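# Four arms seat a ball in a post cup and rack bars

## Task

Take the ball that sits on one of the long bars and put it into the cup of the upright post that has nothing on it, and get both long bars seated in their forked stands, while the second ball stays resting on its own post. Each of these must hold by itself at the end, with no robot supporting it; finally open the grippers and pull the arms away.

## Robot and tools

Setup. Four identical i2rt Big YAM arms, named arm1, arm2, arm3 and arm4, work together. Each has six revolute joints, a two-finger gripper and a wrist camera (arm1_cam_wrist to arm4_cam_wrist). A fixed room camera, cam_high, gives an overview. With joints 1 and 6 at zero and the hand level and aimed forward, the wrist camera rides on top of the hand looking toward the fingertips. The hand can reach roughly 1.0 m out from the joint 1 axis.

Frame. There is a single scene frame with its origin on the floor and +z upward. The hand point lies halfway between the fingertips. The hand's z axis runs along the fingers and its y axis is the direction the fingers open and close. No line reports where each robot's foot is, so hand poses can't be read off directly.

execute_actions. Argument "actions" is a list holding exactly one action object, or nothing. An empty list simply reports state and images. The action object has one optional entry per arm ("arm1" to "arm4"). Each entry holds "joints", a dictionary of named absolute targets, not offsets: joint1_rad, joint2_rad, joint3_rad, joint4_rad, joint5_rad, joint6_rad in radians, and gripper_m in metres. Any subset may be given; every named motion starts at once and may finish at different times. Ranges and done-tolerances:
- joint1_rad -2.879 to 2.879 (±0.045): turns the whole arm about its foot, positive counter-clockwise seen from above; 0 points along the foot's facing.
- joint2_rad 0 to 3.141 (±0.14): shoulder; 0 has the upper arm lying back roughly flat, increasing raises it and brings it forward.
- joint3_rad 0 to 3.019 (±0.09): elbow; 0 is folded onto the upper arm, increasing opens it.
- joint4_rad -1.692 to 1.57 (±0.055): hand pitch, positive tips fingers up.
- joint5_rad -1.57 to 1.57 (±0.03): sideways hand swing, positive toward the arm's right.
- joint6_rad -2.094 to 2.094 (±0.035): hand roll, positive clockwise viewed from behind the hand.
- gripper_m 0 to 0.093 (±0.003): fingertip gap; grip force tops out near 50 to 62 N per pad, lower on some units.
Optional "cameras" picks which images come back: a list of camera names, or "all"; omitted or null also means all, an empty list means none. An unknown key, camera name or out-of-range number rejects the whole call and nothing moves. Joints move at different speeds, so the hand can sweep a wide arc between postures.

wait: "seconds" from 0 to 10; commands nothing new and returns the same kind of state and images.

zoom_image: "camera" (one of the five names) and "region" [x0, y0, x1, y1] in pixels, top-left origin, at most 504 by 504, applied to that camera's latest full image. Wrist images are 504x504 fisheye; cam_high is 672x504.

finished_scene: "scene" is the current scene number; it ends the scene irreversibly and the result states success and gives the next task.

Reading results. The "pictures" line lists cameras in image order. joint_positions gives current angles; joint torques are raw drive outputs per arm joint, offset, scaled and noisy, nonzero even unloaded, so treat them as rough hints. joint_status says how each commanded motion ended: reached, "off_target" (stopped short and may still push), "contact_stop" or "time_out" (target dropped and the joint holds where it stopped, except a timed-out joint still straining, which keeps a target no more than 0.375, 0.375, 0.113, 0.225, 0.075, 0.3 rad from its position for joints 1 to 6 and may move there once free). "joint command not followed", usually with a "cause:" line, means a self- and inter-arm collision check blocked that arm's joint targets (its gripper target still runs); those joints show "not_followed" and may be retried on later actions. on_its_own lists what the call did not command; "held at" is a held target, not the position. A stop in one call cancels the rest of that reply's motion calls.

Cautions. Arms left out of an action may still be pushing toward old targets. To relax a straining joint, command its reported position; a target very close to the current angle may not move it at all. Loaded joints sag. The arms don't stop on contact and can press hard; a firm squeeze between two robots fails and ends the run, and a hard hit may too. The collision check can be late and ignores fingers, gripper housings and wrist cameras between arms. Sustained pushing or holding heats motors: MOTOR HOT appears from 85 °C, and at 100 °C an OVER-TEMPERATURE FAULT drops that arm until it cools, with its unmet keys showing "limit_stop_at_motor_heat" (resend them). Some heat carries into the next scene. Between calls the robots keep the last command. Objects can get a brief outside nudge. Never knock items off the work area or onto the floor, avoid dropping, slipping or slamming, and release everything before finishing.

Each tool is called after ">>>" in YAML: its name, and indented under it one key for each argument.

## Session

>>> execute_actions:
  actions: []

Scene clock: 0.00 s.
Joint torques (N m, as the arm reports them, + toward a larger angle): no reading
arm1.joint_positions: joint1_rad=+0.136 joint2_rad=+0.607 joint3_rad=+1.361 joint4_rad=-1.197 joint5_rad=-0.192 joint6_rad=-0.304 gripper_m=+0.095
arm1.joint_status: not commanded
arm1.hand: x=+1.2131 y=-0.0819 z=+1.3952 quat_wxyz=(-0.047, -0.804, -0.256, +0.535) (m; scene frame)
arm2.joint_positions: joint1_rad=-0.046 joint2_rad=+0.503 joint3_rad=+1.422 joint4_rad=-1.326 joint5_rad=-0.298 joint6_rad=+0.234 gripper_m=+0.094
arm2.joint_status: not commanded
arm2.hand: x=+0.0397 y=+1.2684 z=+1.3496 quat_wxyz=(-0.498, -0.612, -0.565, +0.243) (m; scene frame)
arm3.joint_positions: joint1_rad=-0.494 joint2_rad=+0.613 joint3_rad=+1.400 joint4_rad=-1.176 joint5_rad=-0.049 joint6_rad=+0.310 gripper_m=+0.094
arm3.joint_status: not commanded
arm3.hand: x=-1.2271 y=-0.1105 z=+1.4078 quat_wxyz=(-0.556, -0.315, -0.769, +0.036) (m; scene frame)
arm4.joint_positions: joint1_rad=+0.050 joint2_rad=+0.521 joint3_rad=+1.334 joint4_rad=-1.435 joint5_rad=+0.143 joint6_rad=-0.402 gripper_m=+0.094
arm4.joint_status: not commanded
arm4.hand: x=+0.0220 y=-1.2541 z=+1.2730 quat_wxyz=(-0.409, +0.729, -0.513, -0.197) (m; scene frame)
pictures: arm1_cam_wrist, arm2_cam_wrist, arm3_cam_wrist, arm4_cam_wrist, cam_high
Images, in order (width x height): arm1_cam_wrist 504x504, arm2_cam_wrist 504x504, arm3_cam_wrist 504x504, arm4_cam_wrist 504x504, cam_high 672x504.

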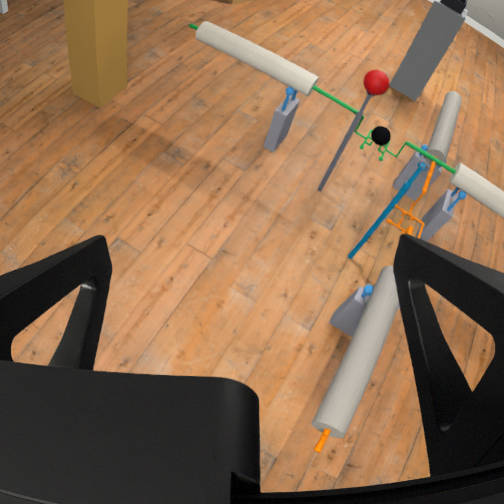

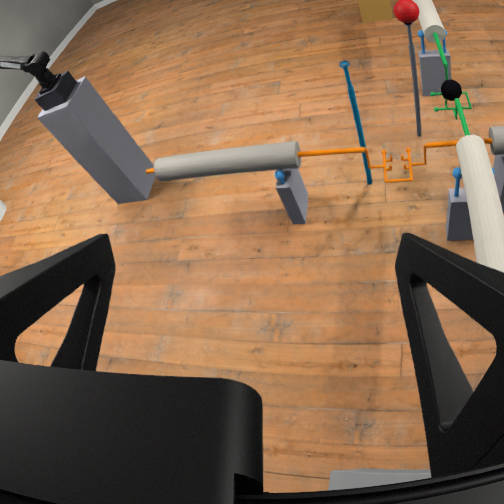

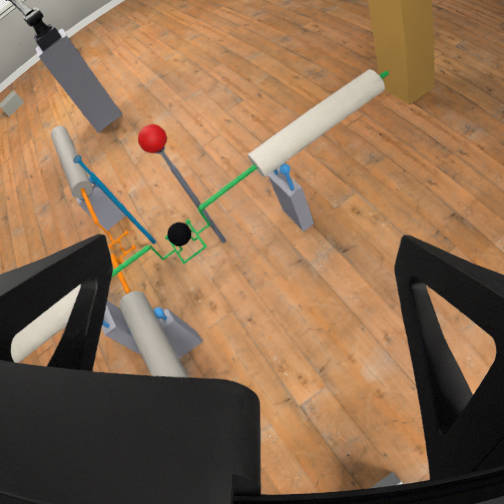

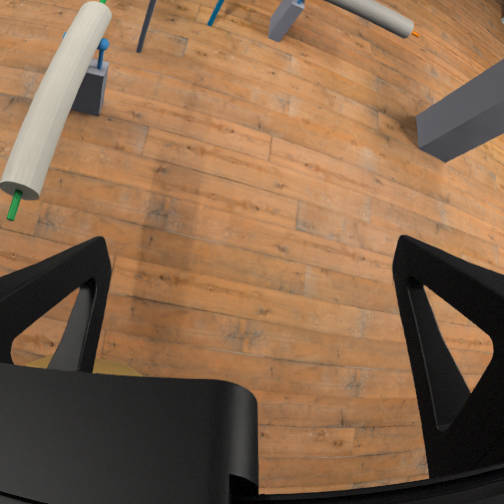

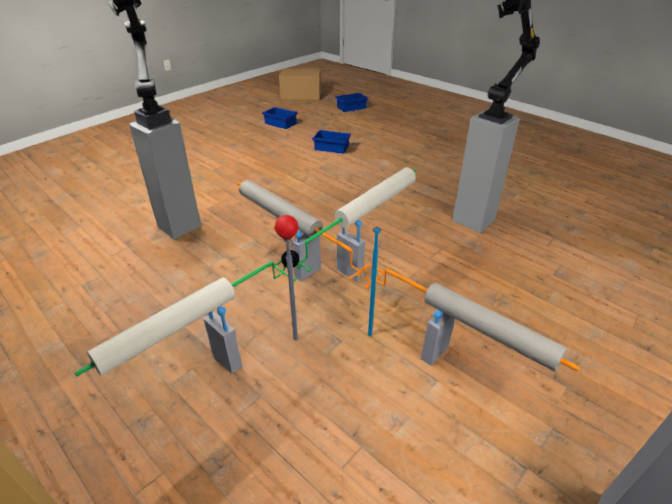

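>>> zoom_image:
  camera: "cam_high"
  region: [200, 170, 480, 380]

>>> zoom_image:
  camera: "arm3_cam_wrist"
  region: [40, 110, 320, 340]

>>> zoom_image:
  camera: "arm2_cam_wrist"
  region: [264, 0, 504, 240]

Region (200, 170, 480, 380) of cam_high's 672x504 image, scaled by 1.800, with more detail than that image has; it fills the top 378 rows of this view, and the rest is white.

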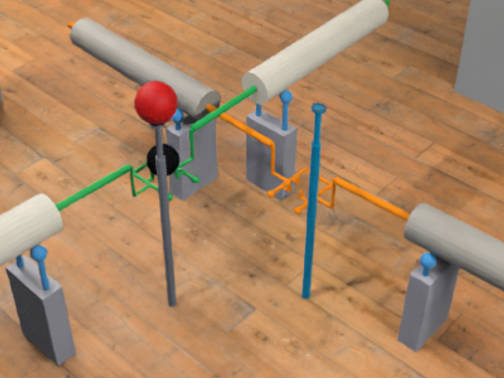

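Region (40, 110, 320, 340) of arm3_cam_wrist's 504x504 image, scaled by 1.800, with more detail than that image has; it fills the top 414 rows of this view, and the rest is white.

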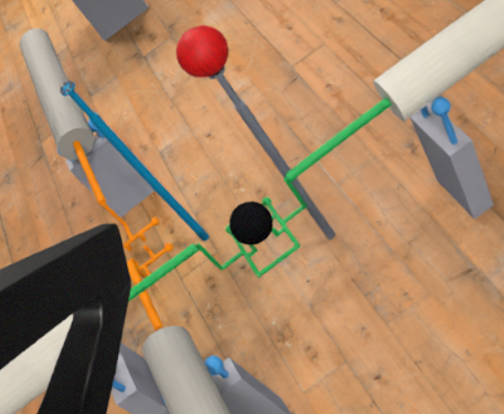

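Region (264, 0, 504, 240) of arm2_cam_wrist's 504x504 image, scaled by 2.100, with more detail than that image has.

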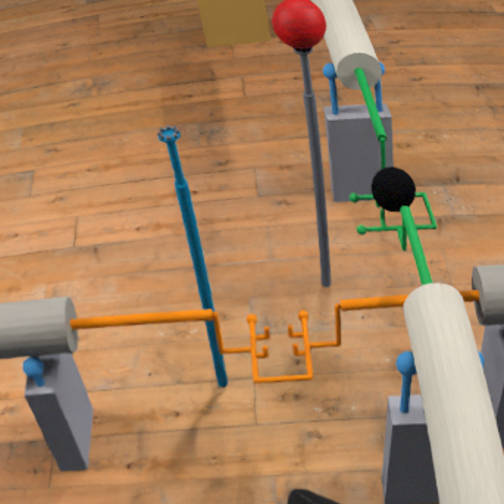

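>>> execute_actions:
  actions:
    - {"arm2":{"joints":{"joint1_rad":0,"joint2_rad":1.57,"joint3_rad":1.57,"joint4_rad":-1.57,"joint5_rad":0,"joint6_rad":0}},"arm4":{"joints":{"joint1_rad":0,"joint2_rad":1.57,"joint3_rad":1.57,"joint4_rad":-1.57,"joint5_rad":0,"joint6_rad":0}},"arm1":{"joints":{"joint1_rad":0,"joint2_rad":1.2,"joint3_rad":1.4,"joint4_rad":-1.0,"joint5_rad":0,"joint6_rad":0}},"arm3":{"joints":{"joint1_rad":0,"joint2_rad":1.2,"joint3_rad":1.4,"joint4_rad":-1.0,"joint5_rad":0,"joint6_rad":0}}}

>>> execute_actions:
  actions:
    - {"arm2":{"joints":{"joint1_rad":-0.5,"joint2_rad":2.0,"joint3_rad":1.4,"joint4_rad":-0.97}},"arm4":{"joints":{"joint1_rad":0.5,"joint2_rad":2.0,"joint3_rad":1.4,"joint4_rad":-0.4}}}
  cameras: ["arm2_cam_wrist","arm4_cam_wrist","cam_high"]

Scene clock: 3.93 s.
Joint torques (N m, as the arm reports them, + toward a larger angle): arm1=[ -1.81 -11.18  11.16   2.32   0.19   0.04] | arm2=[  1.33 -13.02  11.45  -0.08   0.14  -0.05] | arm3=[  0.7  -10.84  13.18   2.14  -0.06  -0.15] | arm4=[ -0.56 -18.     9.23   0.1   -0.13   0.12]
arm1.joint_positions: joint1_rad=+0.001 joint2_rad=+1.206 joint3_rad=+1.378 joint4_rad=-1.015 joint5_rad=-0.002 joint6_rad=-0.009 gripper_m=+0.095
arm1.joint_status: all done
arm1.hand: x=+0.9603 y=-0.0288 z=+1.2263 quat_wxyz=(-0.005, -0.934, -0.031, +0.356) (m; scene frame)
arm2.joint_positions: joint1_rad=-0.006 joint2_rad=+1.592 joint3_rad=+1.543 joint4_rad=-1.554 joint5_rad=-0.004 joint6_rad=+0.009 gripper_m=+0.094
arm2.joint_status: all done
arm2.hand: x=+0.0004 y=+0.9759 z=+1.0078 quat_wxyz=(+0.011, -0.709, -0.705, -0.019) (m; scene frame)
arm3.joint_positions: joint1_rad=-0.001 joint2_rad=+1.224 joint3_rad=+1.363 joint4_rad=-1.016 joint5_rad=+0.001 joint6_rad=+0.009 gripper_m=+0.094
arm3.joint_status: all done
arm3.hand: x=-0.9563 y=-0.0045 z=+1.1986 quat_wxyz=(-0.339, -0.009, -0.941, +0.002) (m; scene frame)
arm4.joint_positions: joint1_rad=+0.013 joint2_rad=+1.580 joint3_rad=+1.547 joint4_rad=-1.562 joint5_rad=+0.004 joint6_rad=-0.014 gripper_m=+0.094
arm4.joint_status: all done
arm4.hand: x=+0.0120 y=-0.9775 z=+1.0063 quat_wxyz=(+0.012, +0.704, -0.710, +0.015) (m; scene frame)
pictures: arm1_cam_wrist, arm2_cam_wrist, arm3_cam_wrist, arm4_cam_wrist, cam_high
Images, in order (width x height): arm1_cam_wrist 504x504, arm2_cam_wrist 504x504, arm3_cam_wrist 504x504, arm4_cam_wrist 504x504, cam_high 672x504.

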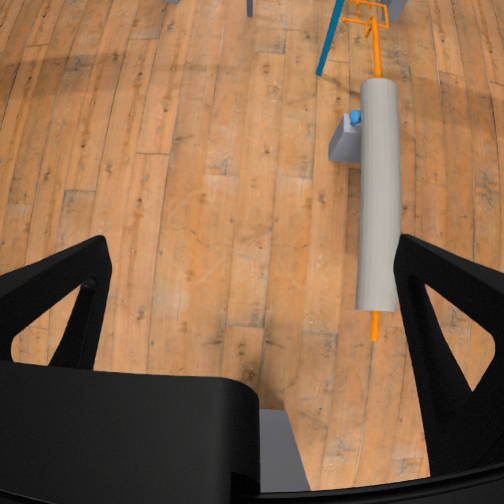

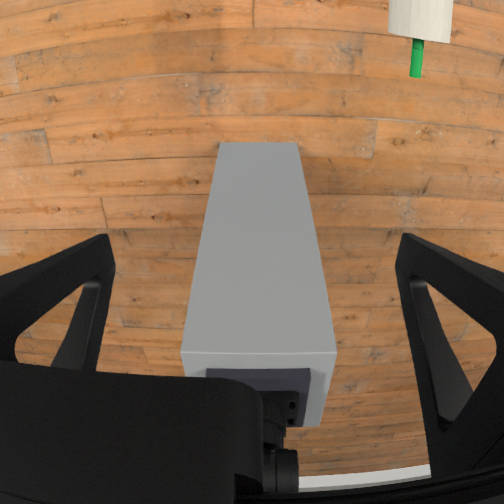

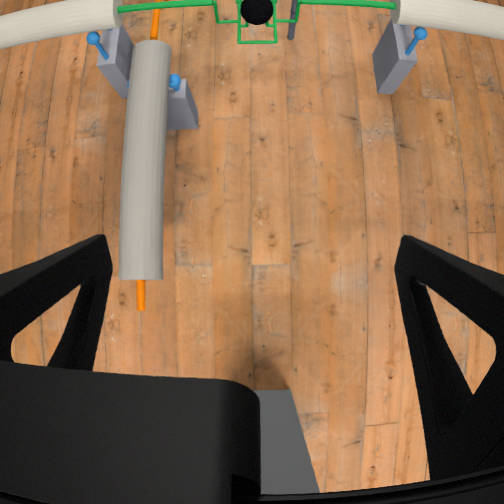

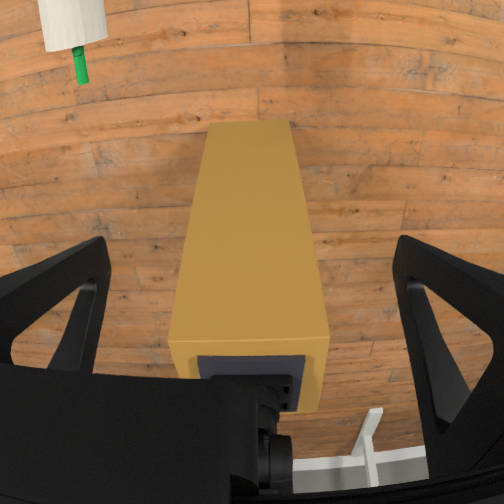

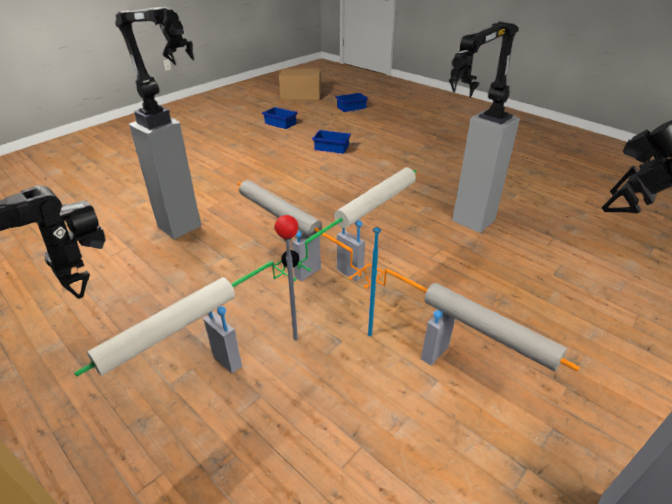

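Scene clock: 5.60 s.
Joint torques (N m, as the arm reports them, + toward a larger angle): arm1=[ -1.94 -11.53  11.1    2.35   0.19   0.05] | arm2=[  0.32 -16.61   9.63   0.82   0.    -0.06] | arm3=[  0.67 -10.61  13.01   1.8   -0.02  -0.19] | arm4=[ -0.2  -22.97   8.73   2.29   0.04   0.1 ]
arm1.joint_positions: joint1_rad=+0.001 joint2_rad=+1.206 joint3_rad=+1.378 joint4_rad=-1.015 joint5_rad=-0.002 joint6_rad=-0.009 gripper_m=+0.095
arm1.joint_status: not commanded
arm1.hand: x=+0.9603 y=-0.0288 z=+1.2263 quat_wxyz=(-0.005, -0.934, -0.031, +0.356) (m; scene frame)
arm2.joint_positions: joint1_rad=-0.500 joint2_rad=+2.022 joint3_rad=+1.373 joint4_rad=-0.987 joint5_rad=-0.001 joint6_rad=+0.007 gripper_m=+0.094
arm2.joint_status: all done
arm2.hand: x=-0.2522 y=+0.9771 z=+0.7280 quat_wxyz=(+0.020, -0.858, -0.512, -0.034) (m; scene frame)
arm3.joint_positions: joint1_rad=-0.001 joint2_rad=+1.224 joint3_rad=+1.363 joint4_rad=-1.016 joint5_rad=+0.001 joint6_rad=+0.009 gripper_m=+0.094
arm3.joint_status: not commanded
arm3.hand: x=-0.9563 y=-0.0045 z=+1.1986 quat_wxyz=(-0.339, -0.009, -0.941, +0.002) (m; scene frame)
arm4.joint_positions: joint1_rad=+0.509 joint2_rad=+2.000 joint3_rad=+1.374 joint4_rad=-0.414 joint5_rad=+0.000 joint6_rad=-0.013 gripper_m=+0.094
arm4.joint_status: all done
arm4.hand: x=-0.3070 y=-0.8484 z=+0.7645 quat_wxyz=(-0.133, +0.827, -0.500, -0.219) (m; scene frame)
pictures: arm2_cam_wrist, arm4_cam_wrist, cam_high
Images, in order (width x height): arm2_cam_wrist 504x504, arm4_cam_wrist 504x504, cam_high 672x504.

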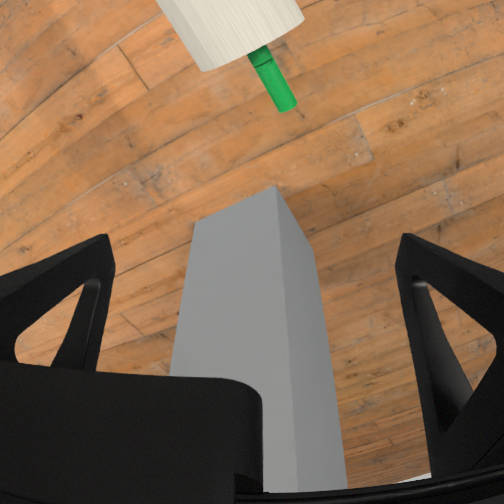

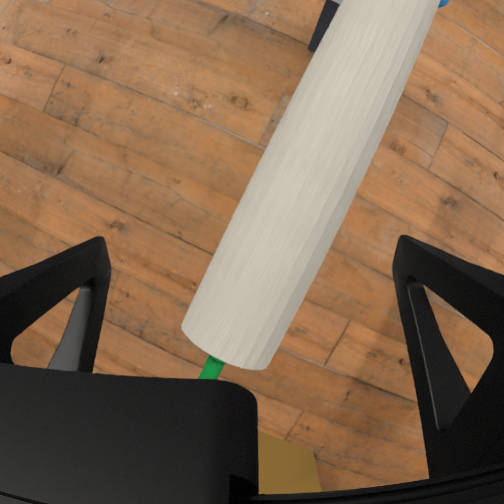

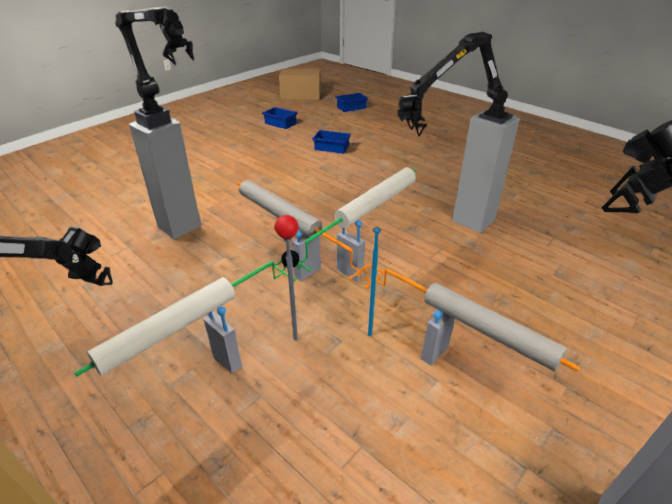

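>>> execute_actions:
  actions:
    - {"arm2":{"joints":{"joint1_rad":-0.52,"joint2_rad":2.28,"joint3_rad":1.4,"joint4_rad":-0.61,"joint6_rad":-0.52}},"arm4":{"joints":{"joint1_rad":0.55,"joint2_rad":2.28,"joint3_rad":1.4,"joint4_rad":-0.63,"joint6_rad":0.55}},"arm1":{"joints":{"joint4_rad":-0.45}},"arm3":{"joints":{"joint4_rad":-0.45}}}

Scene clock: 8.53 s.
Joint torques (N m, as the arm reports them, + toward a larger angle): arm1=[ -2.01 -11.91  11.43   3.05   0.2    0.04] | arm2=[  0.01 -18.08   7.57   1.03  -0.07  -0.06] | arm3=[  0.45 -11.57  13.57   2.7   -0.05  -0.17] | arm4=[  0.7  -24.29   6.36   0.55   0.08   0.13]
arm1.joint_positions: joint1_rad=+0.001 joint2_rad=+1.206 joint3_rad=+1.378 joint4_rad=-0.470 joint5_rad=-0.002 joint6_rad=-0.009 gripper_m=+0.095
arm1.joint_status: all done
arm1.hand: x=+0.8889 y=-0.0334 z=+1.3375 quat_wxyz=(-0.011, -0.804, -0.028, +0.594) (m; scene frame)
arm2.joint_positions: joint1_rad=-0.514 joint2_rad=+2.308 joint3_rad=+1.379 joint4_rad=-0.628 joint5_rad=-0.001 joint6_rad=-0.511 gripper_m=+0.094
arm2.joint_status: all done
arm2.hand: x=-0.2687 y=+0.9631 z=+0.5755 quat_wxyz=(-0.001, -0.704, -0.710, +0.000) (m; scene frame)
arm3.joint_positions: joint1_rad=-0.001 joint2_rad=+1.224 joint3_rad=+1.363 joint4_rad=-0.475 joint5_rad=+0.001 joint6_rad=+0.009 gripper_m=+0.094
arm3.joint_status: all done
arm3.hand: x=-0.8810 y=-0.0049 z=+1.3063 quat_wxyz=(-0.578, -0.007, -0.816, +0.002) (m; scene frame)
arm4.joint_positions: joint1_rad=+0.544 joint2_rad=+2.286 joint3_rad=+1.377 joint4_rad=-0.629 joint5_rad=+0.000 joint6_rad=+0.535 gripper_m=+0.094
arm4.joint_status: all done
arm4.hand: x=-0.2736 y=-0.9591 z=+0.5802 quat_wxyz=(+0.000, +0.697, -0.717, -0.011) (m; scene frame)
pictures: arm1_cam_wrist, arm2_cam_wrist, arm3_cam_wrist, arm4_cam_wrist, cam_high
Images, in order (width x height): arm1_cam_wrist 504x504, arm2_cam_wrist 504x504, arm3_cam_wrist 504x504, arm4_cam_wrist 504x504, cam_high 672x504.

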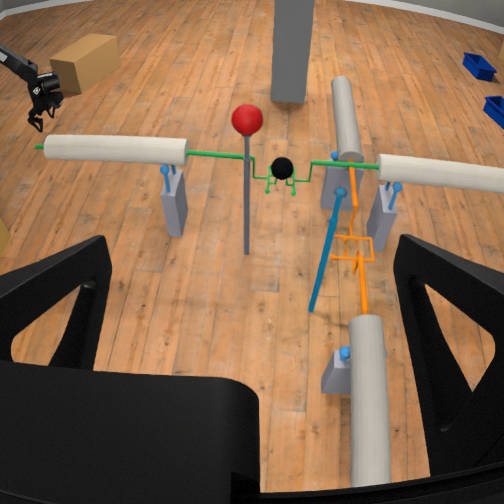

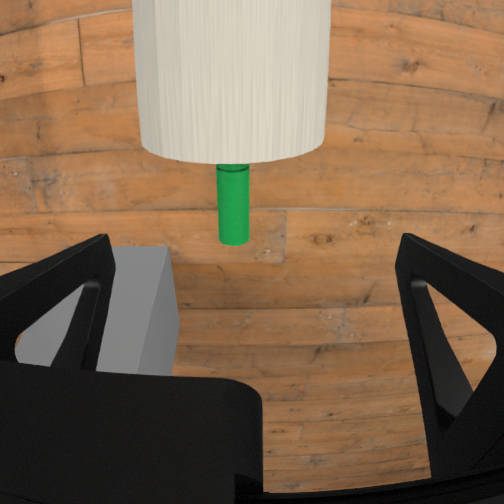

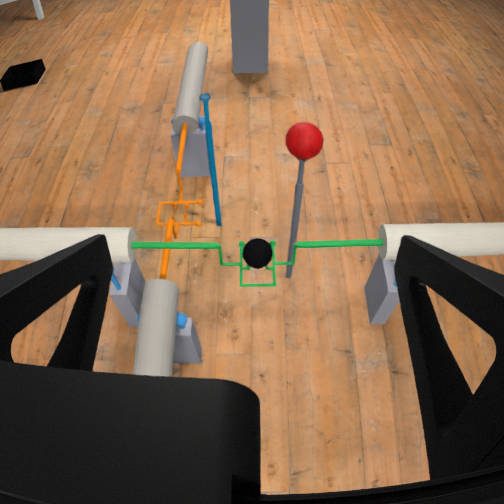

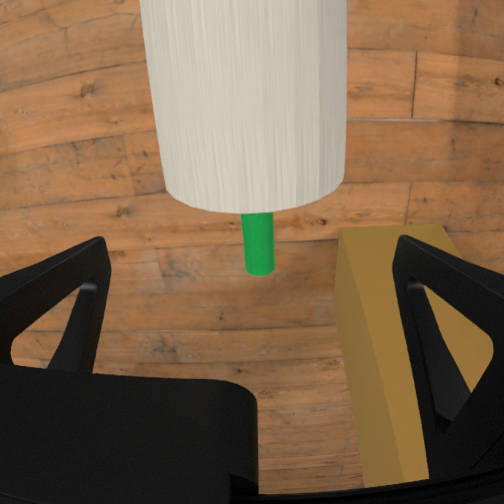

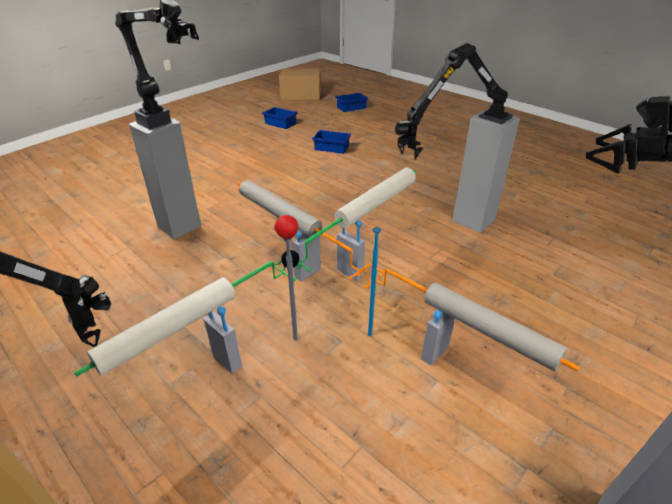

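>>> execute_actions:
  actions:
    - {"arm2":{"joints":{"joint1_rad":-0.545,"joint2_rad":2.407,"joint3_rad":1.30,"joint4_rad":-0.385,"joint6_rad":-0.55}},"arm4":{"joints":{"joint1_rad":0.616,"joint2_rad":2.407,"joint3_rad":1.287,"joint4_rad":-0.40,"joint6_rad":0.645}}}
  cameras: ["arm2_cam_wrist","arm4_cam_wrist","cam_high"]

Scene clock: 10.93 s.
Joint torques (N m, as the arm reports them, + toward a larger angle): arm1=[ -1.73 -12.02  11.46   3.04   0.21   0.04] | arm2=[  0.1  -17.17   5.31   0.92  -0.08  -0.06] | arm3=[  0.97 -11.39  13.52   3.07  -0.05  -0.19] | arm4=[  0.12 -23.81   4.1    0.94   0.08   0.14]
arm1.joint_positions: joint1_rad=+0.001 joint2_rad=+1.206 joint3_rad=+1.378 joint4_rad=-0.470 joint5_rad=-0.002 joint6_rad=-0.009 gripper_m=+0.095
arm1.joint_status: not commanded
arm1.hand: x=+0.8889 y=-0.0334 z=+1.3375 quat_wxyz=(-0.011, -0.804, -0.028, +0.594) (m; scene frame)
arm2.joint_positions: joint1_rad=-0.543 joint2_rad=+2.432 joint3_rad=+1.286 joint4_rad=-0.404 joint5_rad=-0.001 joint6_rad=-0.542 gripper_m=+0.094
arm2.joint_status: all done
arm2.hand: x=-0.2603 y=+1.0088 z=+0.4947 quat_wxyz=(-0.001, -0.704, -0.710, +0.004) (m; scene frame)
arm3.joint_positions: joint1_rad=-0.001 joint2_rad=+1.224 joint3_rad=+1.363 joint4_rad=-0.475 joint5_rad=+0.001 joint6_rad=+0.009 gripper_m=+0.094
arm3.joint_status: not commanded
arm3.hand: x=-0.8810 y=-0.0049 z=+1.3063 quat_wxyz=(-0.578, -0.007, -0.816, +0.002) (m; scene frame)
arm4.joint_positions: joint1_rad=+0.619 joint2_rad=+2.420 joint3_rad=+1.273 joint4_rad=-0.409 joint5_rad=+0.000 joint6_rad=+0.631 gripper_m=+0.094
arm4.joint_status: all done
arm4.hand: x=-0.2810 y=-1.0264 z=+0.4920 quat_wxyz=(+0.003, +0.690, -0.724, -0.002) (m; scene frame)
pictures: arm2_cam_wrist, arm4_cam_wrist, cam_high
Images, in order (width x height): arm2_cam_wrist 504x504, arm4_cam_wrist 504x504, cam_high 672x504.

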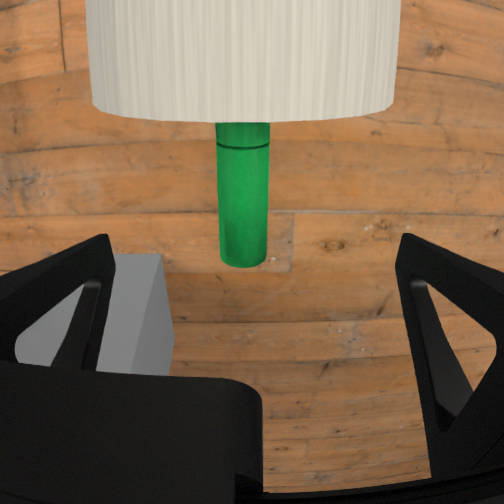

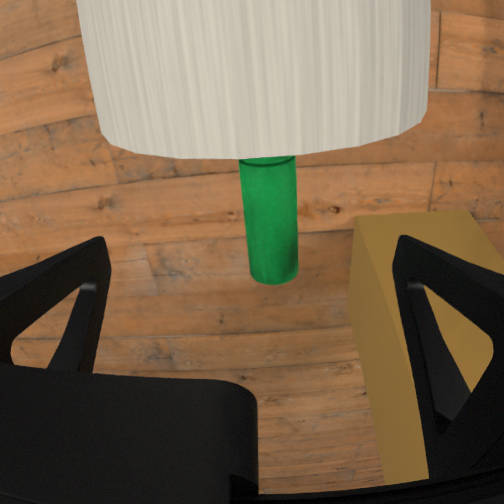

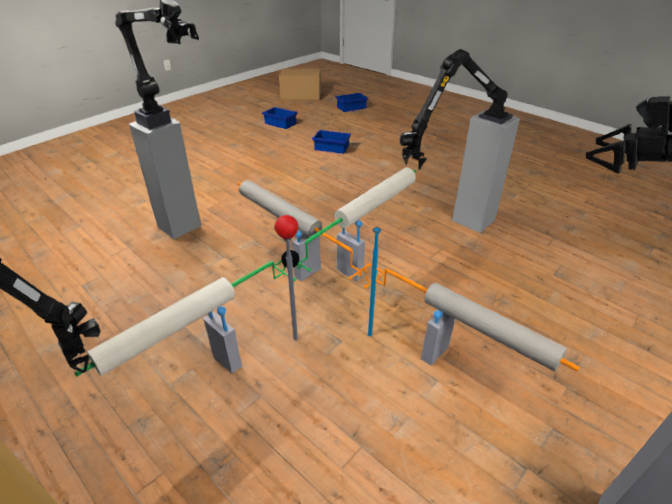

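>>> execute_actions:
  actions:
    - {"arm2":{"joints":{"joint1_rad":-0.532,"joint2_rad":2.507,"joint3_rad":1.34,"joint4_rad":-0.325}},"arm4":{"joints":{"joint1_rad":0.603,"joint2_rad":2.50,"joint3_rad":1.30,"joint4_rad":-0.32,"joint6_rad":0.565}}}
  cameras: ["arm2_cam_wrist","arm4_cam_wrist"]

Scene clock: 12.67 s.
Joint torques (N m, as the arm reports them, + toward a larger angle): arm1=[ -1.79 -11.91  11.46   3.07   0.2    0.04] | arm2=[  1.39 -15.94   5.12   0.88  -0.04  -0.05] | arm3=[  0.22 -11.34  13.72   2.82  -0.04  -0.13] | arm4=[ -0.69 -22.31   3.46   0.86   0.07  -0.25]
arm1.joint_positions: joint1_rad=+0.001 joint2_rad=+1.206 joint3_rad=+1.378 joint4_rad=-0.470 joint5_rad=-0.002 joint6_rad=-0.009 gripper_m=+0.095
arm1.joint_status: not commanded
arm1.hand: x=+0.8889 y=-0.0334 z=+1.3375 quat_wxyz=(-0.011, -0.804, -0.028, +0.594) (m; scene frame)
arm2.joint_positions: joint1_rad=-0.542 joint2_rad=+2.513 joint3_rad=+1.327 joint4_rad=-0.340 joint5_rad=-0.001 joint6_rad=-0.542 gripper_m=+0.094
arm2.joint_status: all done
arm2.hand: x=-0.2628 y=+1.0032 z=+0.4613 quat_wxyz=(-0.004, -0.703, -0.711, +0.015) (m; scene frame)
arm3.joint_positions: joint1_rad=-0.001 joint2_rad=+1.224 joint3_rad=+1.363 joint4_rad=-0.475 joint5_rad=+0.001 joint6_rad=+0.009 gripper_m=+0.094
arm3.joint_status: not commanded
arm3.hand: x=-0.8810 y=-0.0049 z=+1.3063 quat_wxyz=(-0.578, -0.007, -0.816, +0.002) (m; scene frame)
arm4.joint_positions: joint1_rad=+0.619 joint2_rad=+2.498 joint3_rad=+1.290 joint4_rad=-0.328 joint5_rad=+0.000 joint6_rad=+0.580 gripper_m=+0.094
arm4.joint_status: all done
arm4.hand: x=-0.2798 y=-1.0282 z=+0.4571 quat_wxyz=(+0.001, +0.708, -0.706, -0.012) (m; scene frame)
pictures: arm2_cam_wrist, arm4_cam_wrist
Images, in order (width x height): arm2_cam_wrist 504x504, arm4_cam_wrist 504x504.

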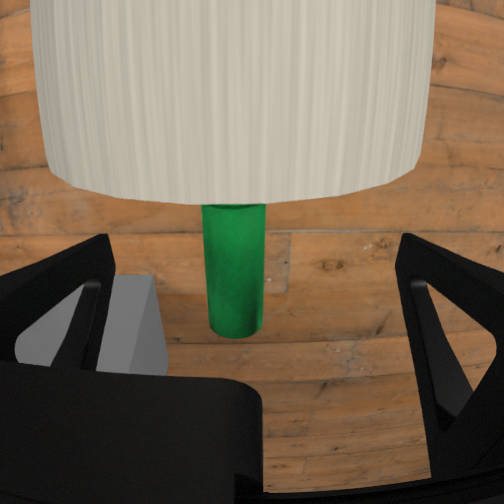

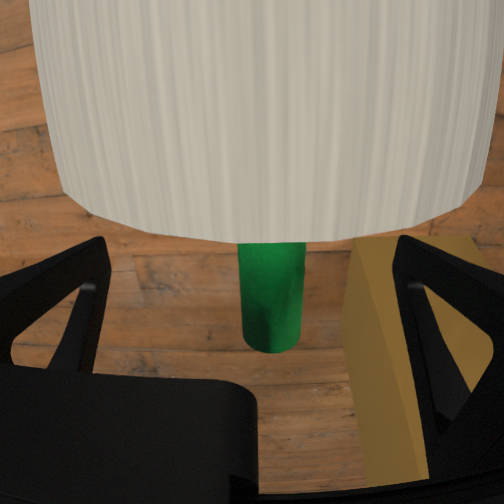

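>>> execute_actions:
  actions:
    - {"arm2":{"joints":{"joint1_rad":-0.522,"joint2_rad":2.55,"joint4_rad":-0.31}},"arm4":{"joints":{"joint1_rad":0.592,"joint2_rad":2.535}}}
  cameras: ["arm2_cam_wrist","arm4_cam_wrist"]

Scene clock: 13.77 s.
Joint torques (N m, as the arm reports them, + toward a larger angle): arm1=[ -1.85 -11.99  11.44   3.01   0.21   0.05] | arm2=[  1.09 -15.5    4.67   0.88  -0.07  -0.08] | arm3=[  0.55 -11.68  13.47   2.82  -0.01  -0.17] | arm4=[ -0.49 -21.2    3.28   0.84   0.08  -0.21]
arm1.joint_positions: joint1_rad=+0.001 joint2_rad=+1.206 joint3_rad=+1.378 joint4_rad=-0.470 joint5_rad=-0.002 joint6_rad=-0.009 gripper_m=+0.095
arm1.joint_status: not commanded
arm1.hand: x=+0.8889 y=-0.0334 z=+1.3375 quat_wxyz=(-0.011, -0.804, -0.028, +0.594) (m; scene frame)
arm2.joint_positions: joint1_rad=-0.529 joint2_rad=+2.550 joint3_rad=+1.327 joint4_rad=-0.328 joint5_rad=-0.001 joint6_rad=-0.542 gripper_m=+0.094
arm2.joint_status: all done
arm2.hand: x=-0.2502 y=+1.0116 z=+0.4433 quat_wxyz=(-0.001, -0.699, -0.715, +0.003) (m; scene frame)
arm3.joint_positions: joint1_rad=-0.001 joint2_rad=+1.224 joint3_rad=+1.363 joint4_rad=-0.475 joint5_rad=+0.001 joint6_rad=+0.009 gripper_m=+0.094
arm3.joint_status: not commanded
arm3.hand: x=-0.8810 y=-0.0049 z=+1.3063 quat_wxyz=(-0.578, -0.007, -0.816, +0.002) (m; scene frame)
arm4.joint_positions: joint1_rad=+0.604 joint2_rad=+2.522 joint3_rad=+1.290 joint4_rad=-0.328 joint5_rad=+0.000 joint6_rad=+0.579 gripper_m=+0.094
arm4.joint_status: all done
arm4.hand: x=-0.2677 y=-1.0332 z=+0.4454 quat_wxyz=(+0.004, +0.703, -0.711, +0.000) (m; scene frame)
pictures: arm2_cam_wrist, arm4_cam_wrist
Images, in order (width x height): arm2_cam_wrist 504x504, arm4_cam_wrist 504x504.

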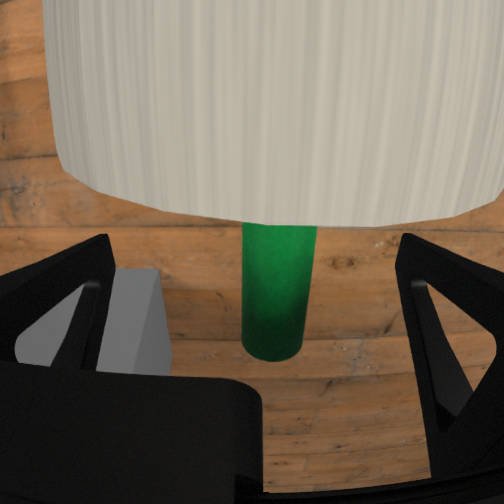

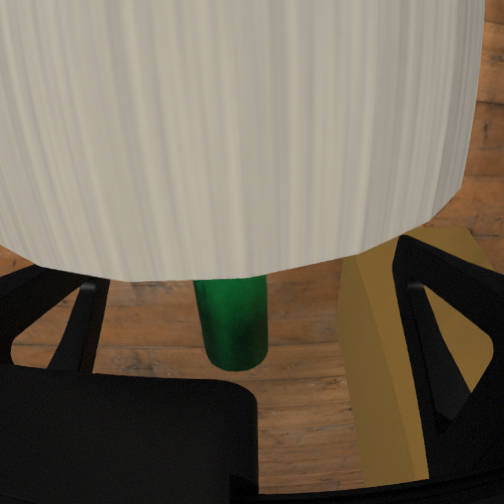

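>>> execute_actions:
  actions:
    - {"arm2":{"joints":{"gripper_m":0}},"arm4":{"joints":{"gripper_m":0}}}
  cameras: []

>>> execute_actions:
  actions:
    - {"arm2":{"joints":{"joint2_rad":2.28,"joint3_rad":1.235,"joint4_rad":-0.467}},"arm4":{"joints":{"joint2_rad":2.262,"joint3_rad":1.198,"joint4_rad":-0.467}}}
  cameras: ["arm2_cam_wrist","arm4_cam_wrist","cam_high"]

Scene clock: 15.23 s.
Joint torques (N m, as the arm reports them, + toward a larger angle): arm1=[ -1.93 -11.95  11.45   3.03   0.21   0.04] | arm2=[  1.61 -15.98   4.57   0.72  -0.52  -0.04] | arm3=[  0.93 -11.36  13.65   2.89  -0.07  -0.12] | arm4=[ -0.31 -21.32   3.01   0.56   0.49   0.04]
arm1.joint_positions: joint1_rad=+0.001 joint2_rad=+1.206 joint3_rad=+1.378 joint4_rad=-0.470 joint5_rad=-0.002 joint6_rad=-0.009 gripper_m=+0.095
arm1.joint_status: not commanded
arm1.hand: x=+0.8889 y=-0.0334 z=+1.3375 quat_wxyz=(-0.011, -0.804, -0.028, +0.594) (m; scene frame)
arm2.joint_positions: joint1_rad=-0.534 joint2_rad=+2.551 joint3_rad=+1.329 joint4_rad=-0.320 joint5_rad=+0.009 joint6_rad=-0.540 gripper_m=+0.019
arm2.joint_status: gripper_m off_target (ended at +0.019, target +0.000)
arm2.hand: x=-0.2556 y=+1.0116 z=+0.4430 quat_wxyz=(+0.002, -0.702, -0.713, +0.009) (m; scene frame)
arm3.joint_positions: joint1_rad=-0.001 joint2_rad=+1.224 joint3_rad=+1.363 joint4_rad=-0.475 joint5_rad=+0.001 joint6_rad=+0.009 gripper_m=+0.094
arm3.joint_status: not commanded
arm3.hand: x=-0.8810 y=-0.0049 z=+1.3063 quat_wxyz=(-0.578, -0.007, -0.816, +0.002) (m; scene frame)
arm4.joint_positions: joint1_rad=+0.608 joint2_rad=+2.524 joint3_rad=+1.293 joint4_rad=-0.322 joint5_rad=-0.010 joint6_rad=+0.558 gripper_m=+0.018
arm4.joint_status: gripper_m off_target (ended at +0.018, target +0.000)
arm4.hand: x=-0.2723 y=-1.0329 z=+0.4451 quat_wxyz=(+0.008, +0.712, -0.702, -0.005) (m; scene frame)
pictures: none
No camera images: the call's "cameras" was empty. Leave "cameras" out to get every camera's image.

Scene clock: 16.33 s.
Joint torques (N m, as the arm reports them, + toward a larger angle): arm1=[ -1.98 -11.95  11.45   3.05   0.21   0.04] | arm2=[  0.77 -17.87   5.76   0.04  -0.13  -0.16] | arm3=[  0.38 -11.12  13.44   2.67  -0.12  -0.22] | arm4=[  0.14 -23.67   4.37   0.46   0.07   0.23]
arm1.joint_positions: joint1_rad=+0.001 joint2_rad=+1.206 joint3_rad=+1.378 joint4_rad=-0.470 joint5_rad=-0.002 joint6_rad=-0.009 gripper_m=+0.095
arm1.joint_status: not commanded
arm1.hand: x=+0.8889 y=-0.0334 z=+1.3375 quat_wxyz=(-0.011, -0.804, -0.028, +0.594) (m; scene frame)
arm2.joint_positions: joint1_rad=-0.526 joint2_rad=+2.321 joint3_rad=+1.220 joint4_rad=-0.458 joint5_rad=+0.001 joint6_rad=-0.530 gripper_m=+0.019
arm2.joint_status: all done
arm2.hand: x=-0.2479 y=+1.0131 z=+0.5376 quat_wxyz=(+0.000, -0.702, -0.712, -0.001) (m; scene frame)
arm3.joint_positions: joint1_rad=-0.001 joint2_rad=+1.224 joint3_rad=+1.363 joint4_rad=-0.475 joint5_rad=+0.001 joint6_rad=+0.009 gripper_m=+0.094
arm3.joint_status: not commanded
arm3.hand: x=-0.8810 y=-0.0049 z=+1.3063 quat_wxyz=(-0.578, -0.007, -0.816, +0.002) (m; scene frame)
arm4.joint_positions: joint1_rad=+0.591 joint2_rad=+2.286 joint3_rad=+1.186 joint4_rad=-0.465 joint5_rad=+0.000 joint6_rad=+0.541 gripper_m=+0.018
arm4.joint_status: all done
arm4.hand: x=-0.2604 y=-1.0311 z=+0.5421 quat_wxyz=(+0.004, +0.712, -0.702, +0.003) (m; scene frame)
pictures: arm2_cam_wrist, arm4_cam_wrist, cam_high
Images, in order (width x height): arm2_cam_wrist 504x504, arm4_cam_wrist 504x504, cam_high 672x504.

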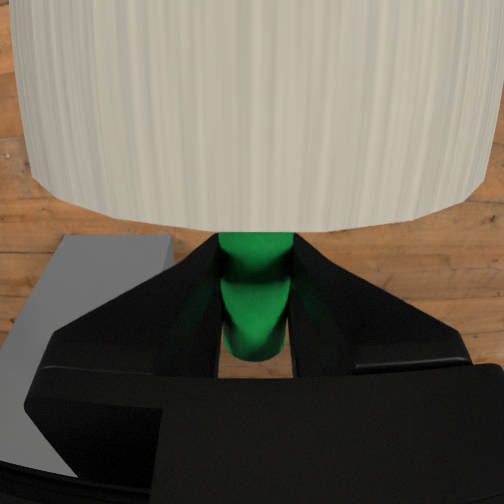

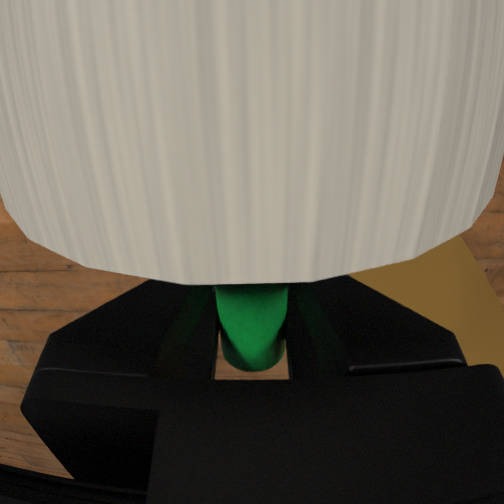

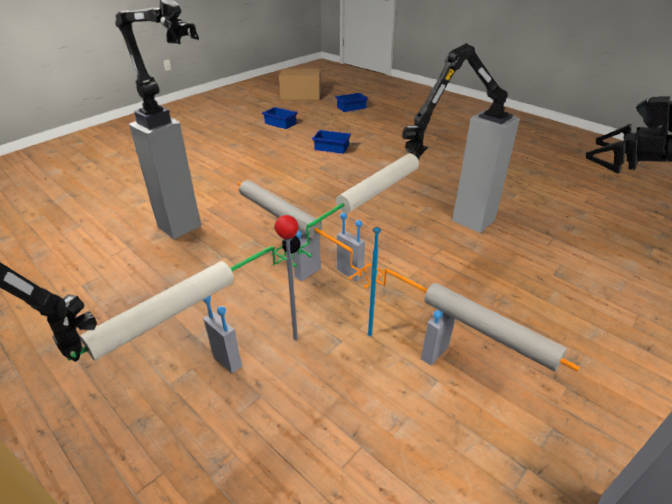

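>>> execute_actions:
  actions:
    - {"arm2":{"joints":{"joint2_rad":2.06,"joint3_rad":1.205,"joint4_rad":-0.655}},"arm4":{"joints":{"joint2_rad":2.045,"joint3_rad":1.168,"joint4_rad":-0.65}}}
  cameras: []

>>> execute_actions:
  actions:
    - {"arm2":{"joints":{"joint2_rad":1.875,"joint3_rad":1.245,"joint4_rad":-0.875}},"arm4":{"joints":{"joint2_rad":1.86,"joint3_rad":1.208,"joint4_rad":-0.87}}}
  cameras: []

>>> execute_actions:
  actions:
    - {"arm2":{"joints":{"joint2_rad":1.735,"joint3_rad":1.345,"joint4_rad":-1.115}},"arm4":{"joints":{"joint2_rad":1.72,"joint3_rad":1.308,"joint4_rad":-1.11}}}
  cameras: ["arm1_cam_wrist","arm3_cam_wrist","cam_high"]

Scene clock: 18.03 s.
Joint torques (N m, as the arm reports them, + toward a larger angle): arm1=[ -1.87 -11.94  11.47   3.06   0.19   0.05] | arm2=[  0.59 -16.4    7.95   0.22  -0.18  -0.12] | arm3=[  0.1  -10.93  13.38   3.08  -0.04  -0.18] | arm4=[  0.29 -22.5    6.04   0.67   0.07   0.24]
arm1.joint_positions: joint1_rad=+0.001 joint2_rad=+1.206 joint3_rad=+1.378 joint4_rad=-0.470 joint5_rad=-0.002 joint6_rad=-0.009 gripper_m=+0.095
arm1.joint_status: not commanded
arm1.hand: x=+0.8889 y=-0.0334 z=+1.3375 quat_wxyz=(-0.011, -0.804, -0.028, +0.594) (m; scene frame)
arm2.joint_positions: joint1_rad=-0.527 joint2_rad=+2.093 joint3_rad=+1.182 joint4_rad=-0.652 joint5_rad=+0.002 joint6_rad=-0.532 gripper_m=+0.019
arm2.joint_status: all done
arm2.hand: x=-0.2499 y=+1.0122 z=+0.6401 quat_wxyz=(+0.001, -0.702, -0.712, -0.002) (m; scene frame)
arm3.joint_positions: joint1_rad=-0.001 joint2_rad=+1.224 joint3_rad=+1.363 joint4_rad=-0.475 joint5_rad=+0.001 joint6_rad=+0.009 gripper_m=+0.094
arm3.joint_status: not commanded
arm3.hand: x=-0.8810 y=-0.0049 z=+1.3063 quat_wxyz=(-0.578, -0.007, -0.816, +0.002) (m; scene frame)
arm4.joint_positions: joint1_rad=+0.593 joint2_rad=+2.063 joint3_rad=+1.148 joint4_rad=-0.653 joint5_rad=+0.000 joint6_rad=+0.541 gripper_m=+0.018
arm4.joint_status: all done
arm4.hand: x=-0.2605 y=-1.0315 z=+0.6403 quat_wxyz=(+0.004, +0.712, -0.702, +0.004) (m; scene frame)
pictures: none
No camera images: the call's "cameras" was empty. Leave "cameras" out to get every camera's image.

Scene clock: 19.13 s.
Joint torques (N m, as the arm reports them, + toward a larger angle): arm1=[ -1.9  -12.    11.48   3.03   0.2    0.04] | arm2=[  0.57 -15.31  11.62  -0.32   0.02  -0.18] | arm3=[  1.04 -11.92  13.7    3.11  -0.06  -0.22] | arm4=[  0.4  -19.96   8.68  -0.01  -0.1    0.23]
arm1.joint_positions: joint1_rad=+0.001 joint2_rad=+1.206 joint3_rad=+1.378 joint4_rad=-0.470 joint5_rad=-0.002 joint6_rad=-0.009 gripper_m=+0.095
arm1.joint_status: not commanded
arm1.hand: x=+0.8889 y=-0.0334 z=+1.3375 quat_wxyz=(-0.011, -0.804, -0.028, +0.594) (m; scene frame)
arm2.joint_positions: joint1_rad=-0.524 joint2_rad=+1.897 joint3_rad=+1.194 joint4_rad=-0.856 joint5_rad=-0.002 joint6_rad=-0.532 gripper_m=+0.019
arm2.joint_status: all done
arm2.hand: x=-0.2466 y=+1.0135 z=+0.7377 quat_wxyz=(-0.001, -0.701, -0.713, -0.001) (m; scene frame)
arm3.joint_positions: joint1_rad=-0.001 joint2_rad=+1.224 joint3_rad=+1.363 joint4_rad=-0.475 joint5_rad=+0.001 joint6_rad=+0.009 gripper_m=+0.094
arm3.joint_status: not commanded
arm3.hand: x=-0.8810 y=-0.0049 z=+1.3063 quat_wxyz=(-0.578, -0.007, -0.816, +0.002) (m; scene frame)
arm4.joint_positions: joint1_rad=+0.593 joint2_rad=+1.872 joint3_rad=+1.168 joint4_rad=-0.860 joint5_rad=+0.005 joint6_rad=+0.541 gripper_m=+0.018
arm4.joint_status: all done
arm4.hand: x=-0.2584 y=-1.0320 z=+0.7353 quat_wxyz=(+0.002, +0.712, -0.702, +0.003) (m; scene frame)
pictures: none
No camera images: the call's "cameras" was empty. Leave "cameras" out to get every camera's image.

Scene clock: 20.20 s.
Joint torques (N m, as the arm reports them, + toward a larger angle): arm1=[ -1.76 -12.03  11.48   3.06   0.2    0.04] | arm2=[  0.53 -14.9   13.23  -0.3    0.01  -0.13] | arm3=[ -0.12 -11.47  13.51   2.64  -0.06  -0.21] | arm4=[  0.21 -19.61  10.2   -0.09  -0.16   0.26]
arm1.joint_positions: joint1_rad=+0.001 joint2_rad=+1.206 joint3_rad=+1.378 joint4_rad=-0.470 joint5_rad=-0.002 joint6_rad=-0.009 gripper_m=+0.095
arm1.joint_status: not commanded
arm1.hand: x=+0.8889 y=-0.0334 z=+1.3375 quat_wxyz=(-0.011, -0.804, -0.028, +0.594) (m; scene frame)
arm2.joint_positions: joint1_rad=-0.524 joint2_rad=+1.762 joint3_rad=+1.286 joint4_rad=-1.093 joint5_rad=-0.002 joint6_rad=-0.532 gripper_m=+0.019
arm2.joint_status: all done
arm2.hand: x=-0.2464 y=+1.0135 z=+0.8316 quat_wxyz=(+0.000, -0.701, -0.713, -0.006) (m; scene frame)
arm3.joint_positions: joint1_rad=-0.001 joint2_rad=+1.224 joint3_rad=+1.363 joint4_rad=-0.475 joint5_rad=+0.001 joint6_rad=+0.009 gripper_m=+0.094
arm3.joint_status: not commanded
arm3.hand: x=-0.8810 y=-0.0049 z=+1.3063 quat_wxyz=(-0.578, -0.007, -0.816, +0.002) (m; scene frame)
arm4.joint_positions: joint1_rad=+0.593 joint2_rad=+1.734 joint3_rad=+1.258 joint4_rad=-1.097 joint5_rad=+0.006 joint6_rad=+0.541 gripper_m=+0.018
arm4.joint_status: all done
arm4.hand: x=-0.2572 y=-1.0325 z=+0.8289 quat_wxyz=(+0.002, +0.712, -0.702, +0.007) (m; scene frame)
pictures: arm1_cam_wrist, arm3_cam_wrist, cam_high
Images, in order (width x height): arm1_cam_wrist 504x504, arm3_cam_wrist 504x504, cam_high 672x504.

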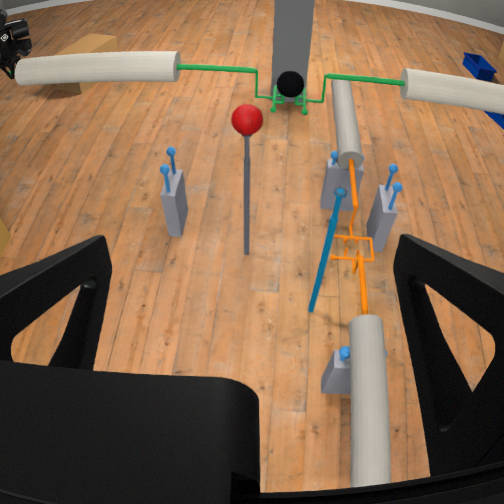

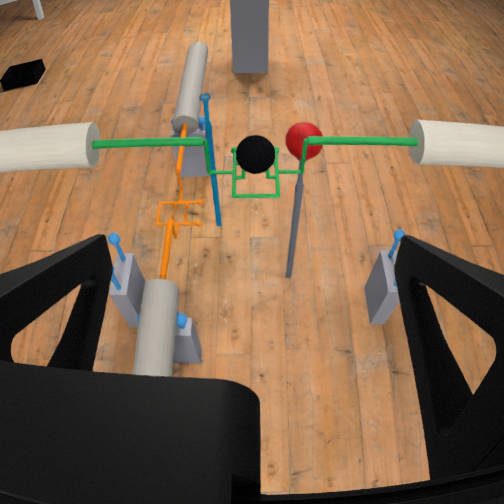

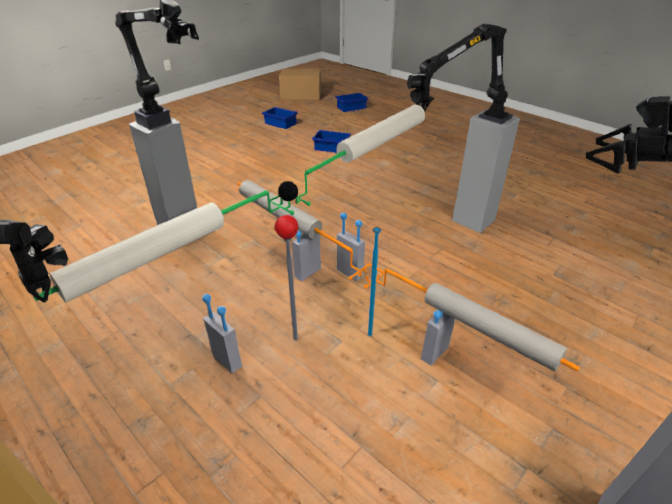

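>>> execute_actions:
  actions:
    - {"arm2":{"joints":{"joint1_rad":-0.63,"joint2_rad":1.56,"joint3_rad":1.138,"joint4_rad":-1.07,"joint6_rad":-0.635}},"arm4":{"joints":{"joint1_rad":0.495,"joint2_rad":1.85,"joint3_rad":1.535,"joint4_rad":-1.2,"joint6_rad":0.455}}}
  cameras: []

>>> execute_actions:
  actions:
    - {"arm2":{"joints":{"joint1_rad":-0.51,"joint2_rad":1.255,"joint3_rad":0.82,"joint4_rad":-1.06,"joint6_rad":-0.508}},"arm4":{"joints":{"joint1_rad":0.28,"joint2_rad":1.945,"joint3_rad":1.68,"joint4_rad":-1.25,"joint6_rad":0.24}}}
  cameras: ["arm1_cam_wrist","arm3_cam_wrist","cam_high"]

Scene clock: 23.13 s.
Joint torques (N m, as the arm reports them, + toward a larger angle): arm1=[ -1.88 -12.01  11.48   3.06   0.2    0.04] | arm2=[  1.01 -13.55  10.85   0.49   0.12   0.08] | arm3=[  0.32 -11.19  13.33   2.65  -0.14  -0.21] | arm4=[  0.28 -24.18  10.88  -0.74  -0.09   0.24]
arm1.joint_positions: joint1_rad=+0.001 joint2_rad=+1.206 joint3_rad=+1.378 joint4_rad=-0.470 joint5_rad=-0.002 joint6_rad=-0.009 gripper_m=+0.095
arm1.joint_status: not commanded
arm1.hand: x=+0.8889 y=-0.0334 z=+1.3375 quat_wxyz=(-0.011, -0.804, -0.028, +0.594) (m; scene frame)
arm2.joint_positions: joint1_rad=-0.632 joint2_rad=+1.601 joint3_rad=+1.109 joint4_rad=-1.073 joint5_rad=-0.005 joint6_rad=-0.642 gripper_m=+0.019
arm2.joint_status: all done
arm2.hand: x=-0.2561 y=+1.0916 z=+0.8446 quat_wxyz=(-0.001, -0.700, -0.714, -0.004) (m; scene frame)
arm3.joint_positions: joint1_rad=-0.001 joint2_rad=+1.224 joint3_rad=+1.363 joint4_rad=-0.475 joint5_rad=+0.001 joint6_rad=+0.009 gripper_m=+0.094
arm3.joint_status: not commanded
arm3.hand: x=-0.8810 y=-0.0049 z=+1.3063 quat_wxyz=(-0.578, -0.007, -0.816, +0.002) (m; scene frame)
arm4.joint_positions: joint1_rad=+0.493 joint2_rad=+1.881 joint3_rad=+1.480 joint4_rad=-1.176 joint5_rad=+0.004 joint6_rad=+0.432 gripper_m=+0.018
arm4.joint_status: all done
arm4.hand: x=-0.2426 y=-0.9529 z=+0.8308 quat_wxyz=(+0.004, +0.716, -0.698, +0.009) (m; scene frame)
pictures: none
No camera images: the call's "cameras" was empty. Leave "cameras" out to get every camera's image.

Scene clock: 24.37 s.
Joint torques (N m, as the arm reports them, + toward a larger angle): arm1=[ -1.91 -12.06  11.42   3.08   0.2    0.04] | arm2=[ 0.76 -8.13 10.65  0.61  0.18  0.13] | arm3=[ -0.26 -12.01  13.19   3.02  -0.15  -0.16] | arm4=[  0.94 -26.1   10.77  -0.18  -0.03   0.41]
arm1.joint_positions: joint1_rad=+0.001 joint2_rad=+1.206 joint3_rad=+1.378 joint4_rad=-0.470 joint5_rad=-0.002 joint6_rad=-0.009 gripper_m=+0.095
arm1.joint_status: not commanded
arm1.hand: x=+0.8889 y=-0.0334 z=+1.3375 quat_wxyz=(-0.011, -0.804, -0.028, +0.594) (m; scene frame)
arm2.joint_positions: joint1_rad=-0.509 joint2_rad=+1.281 joint3_rad=+0.794 joint4_rad=-1.067 joint5_rad=-0.005 joint6_rad=-0.521 gripper_m=+0.019
arm2.joint_status: all done
arm2.hand: x=-0.1533 y=+1.1675 z=+0.8535 quat_wxyz=(-0.004, -0.699, -0.715, +0.001) (m; scene frame)
arm3.joint_positions: joint1_rad=-0.001 joint2_rad=+1.224 joint3_rad=+1.363 joint4_rad=-0.475 joint5_rad=+0.001 joint6_rad=+0.009 gripper_m=+0.094
arm3.joint_status: not commanded
arm3.hand: x=-0.8810 y=-0.0049 z=+1.3063 quat_wxyz=(-0.578, -0.007, -0.816, +0.002) (m; scene frame)
arm4.joint_positions: joint1_rad=+0.270 joint2_rad=+1.975 joint3_rad=+1.628 joint4_rad=-1.236 joint5_rad=+0.003 joint6_rad=+0.203 gripper_m=+0.018
arm4.joint_status: joint6_rad off_target (ended at +0.203, target +0.240); the others done
arm4.hand: x=-0.1357 y=-0.8751 z=+0.8309 quat_wxyz=(+0.007, +0.718, -0.696, +0.011) (m; scene frame)
pictures: arm1_cam_wrist, arm3_cam_wrist, cam_high
Images, in order (width x height): arm1_cam_wrist 504x504, arm3_cam_wrist 504x504, cam_high 672x504.

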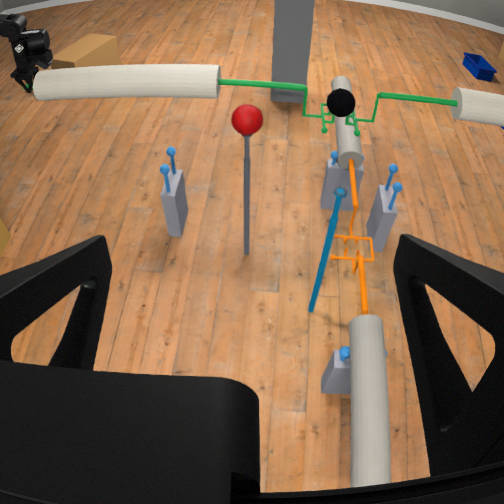

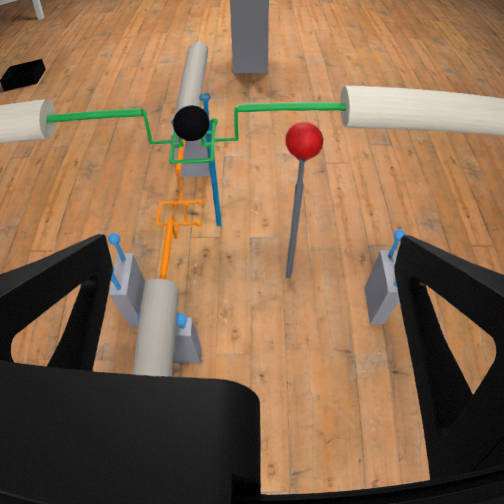

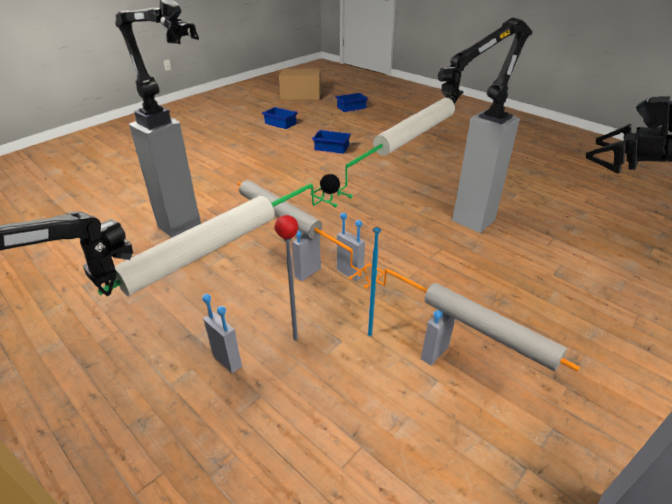

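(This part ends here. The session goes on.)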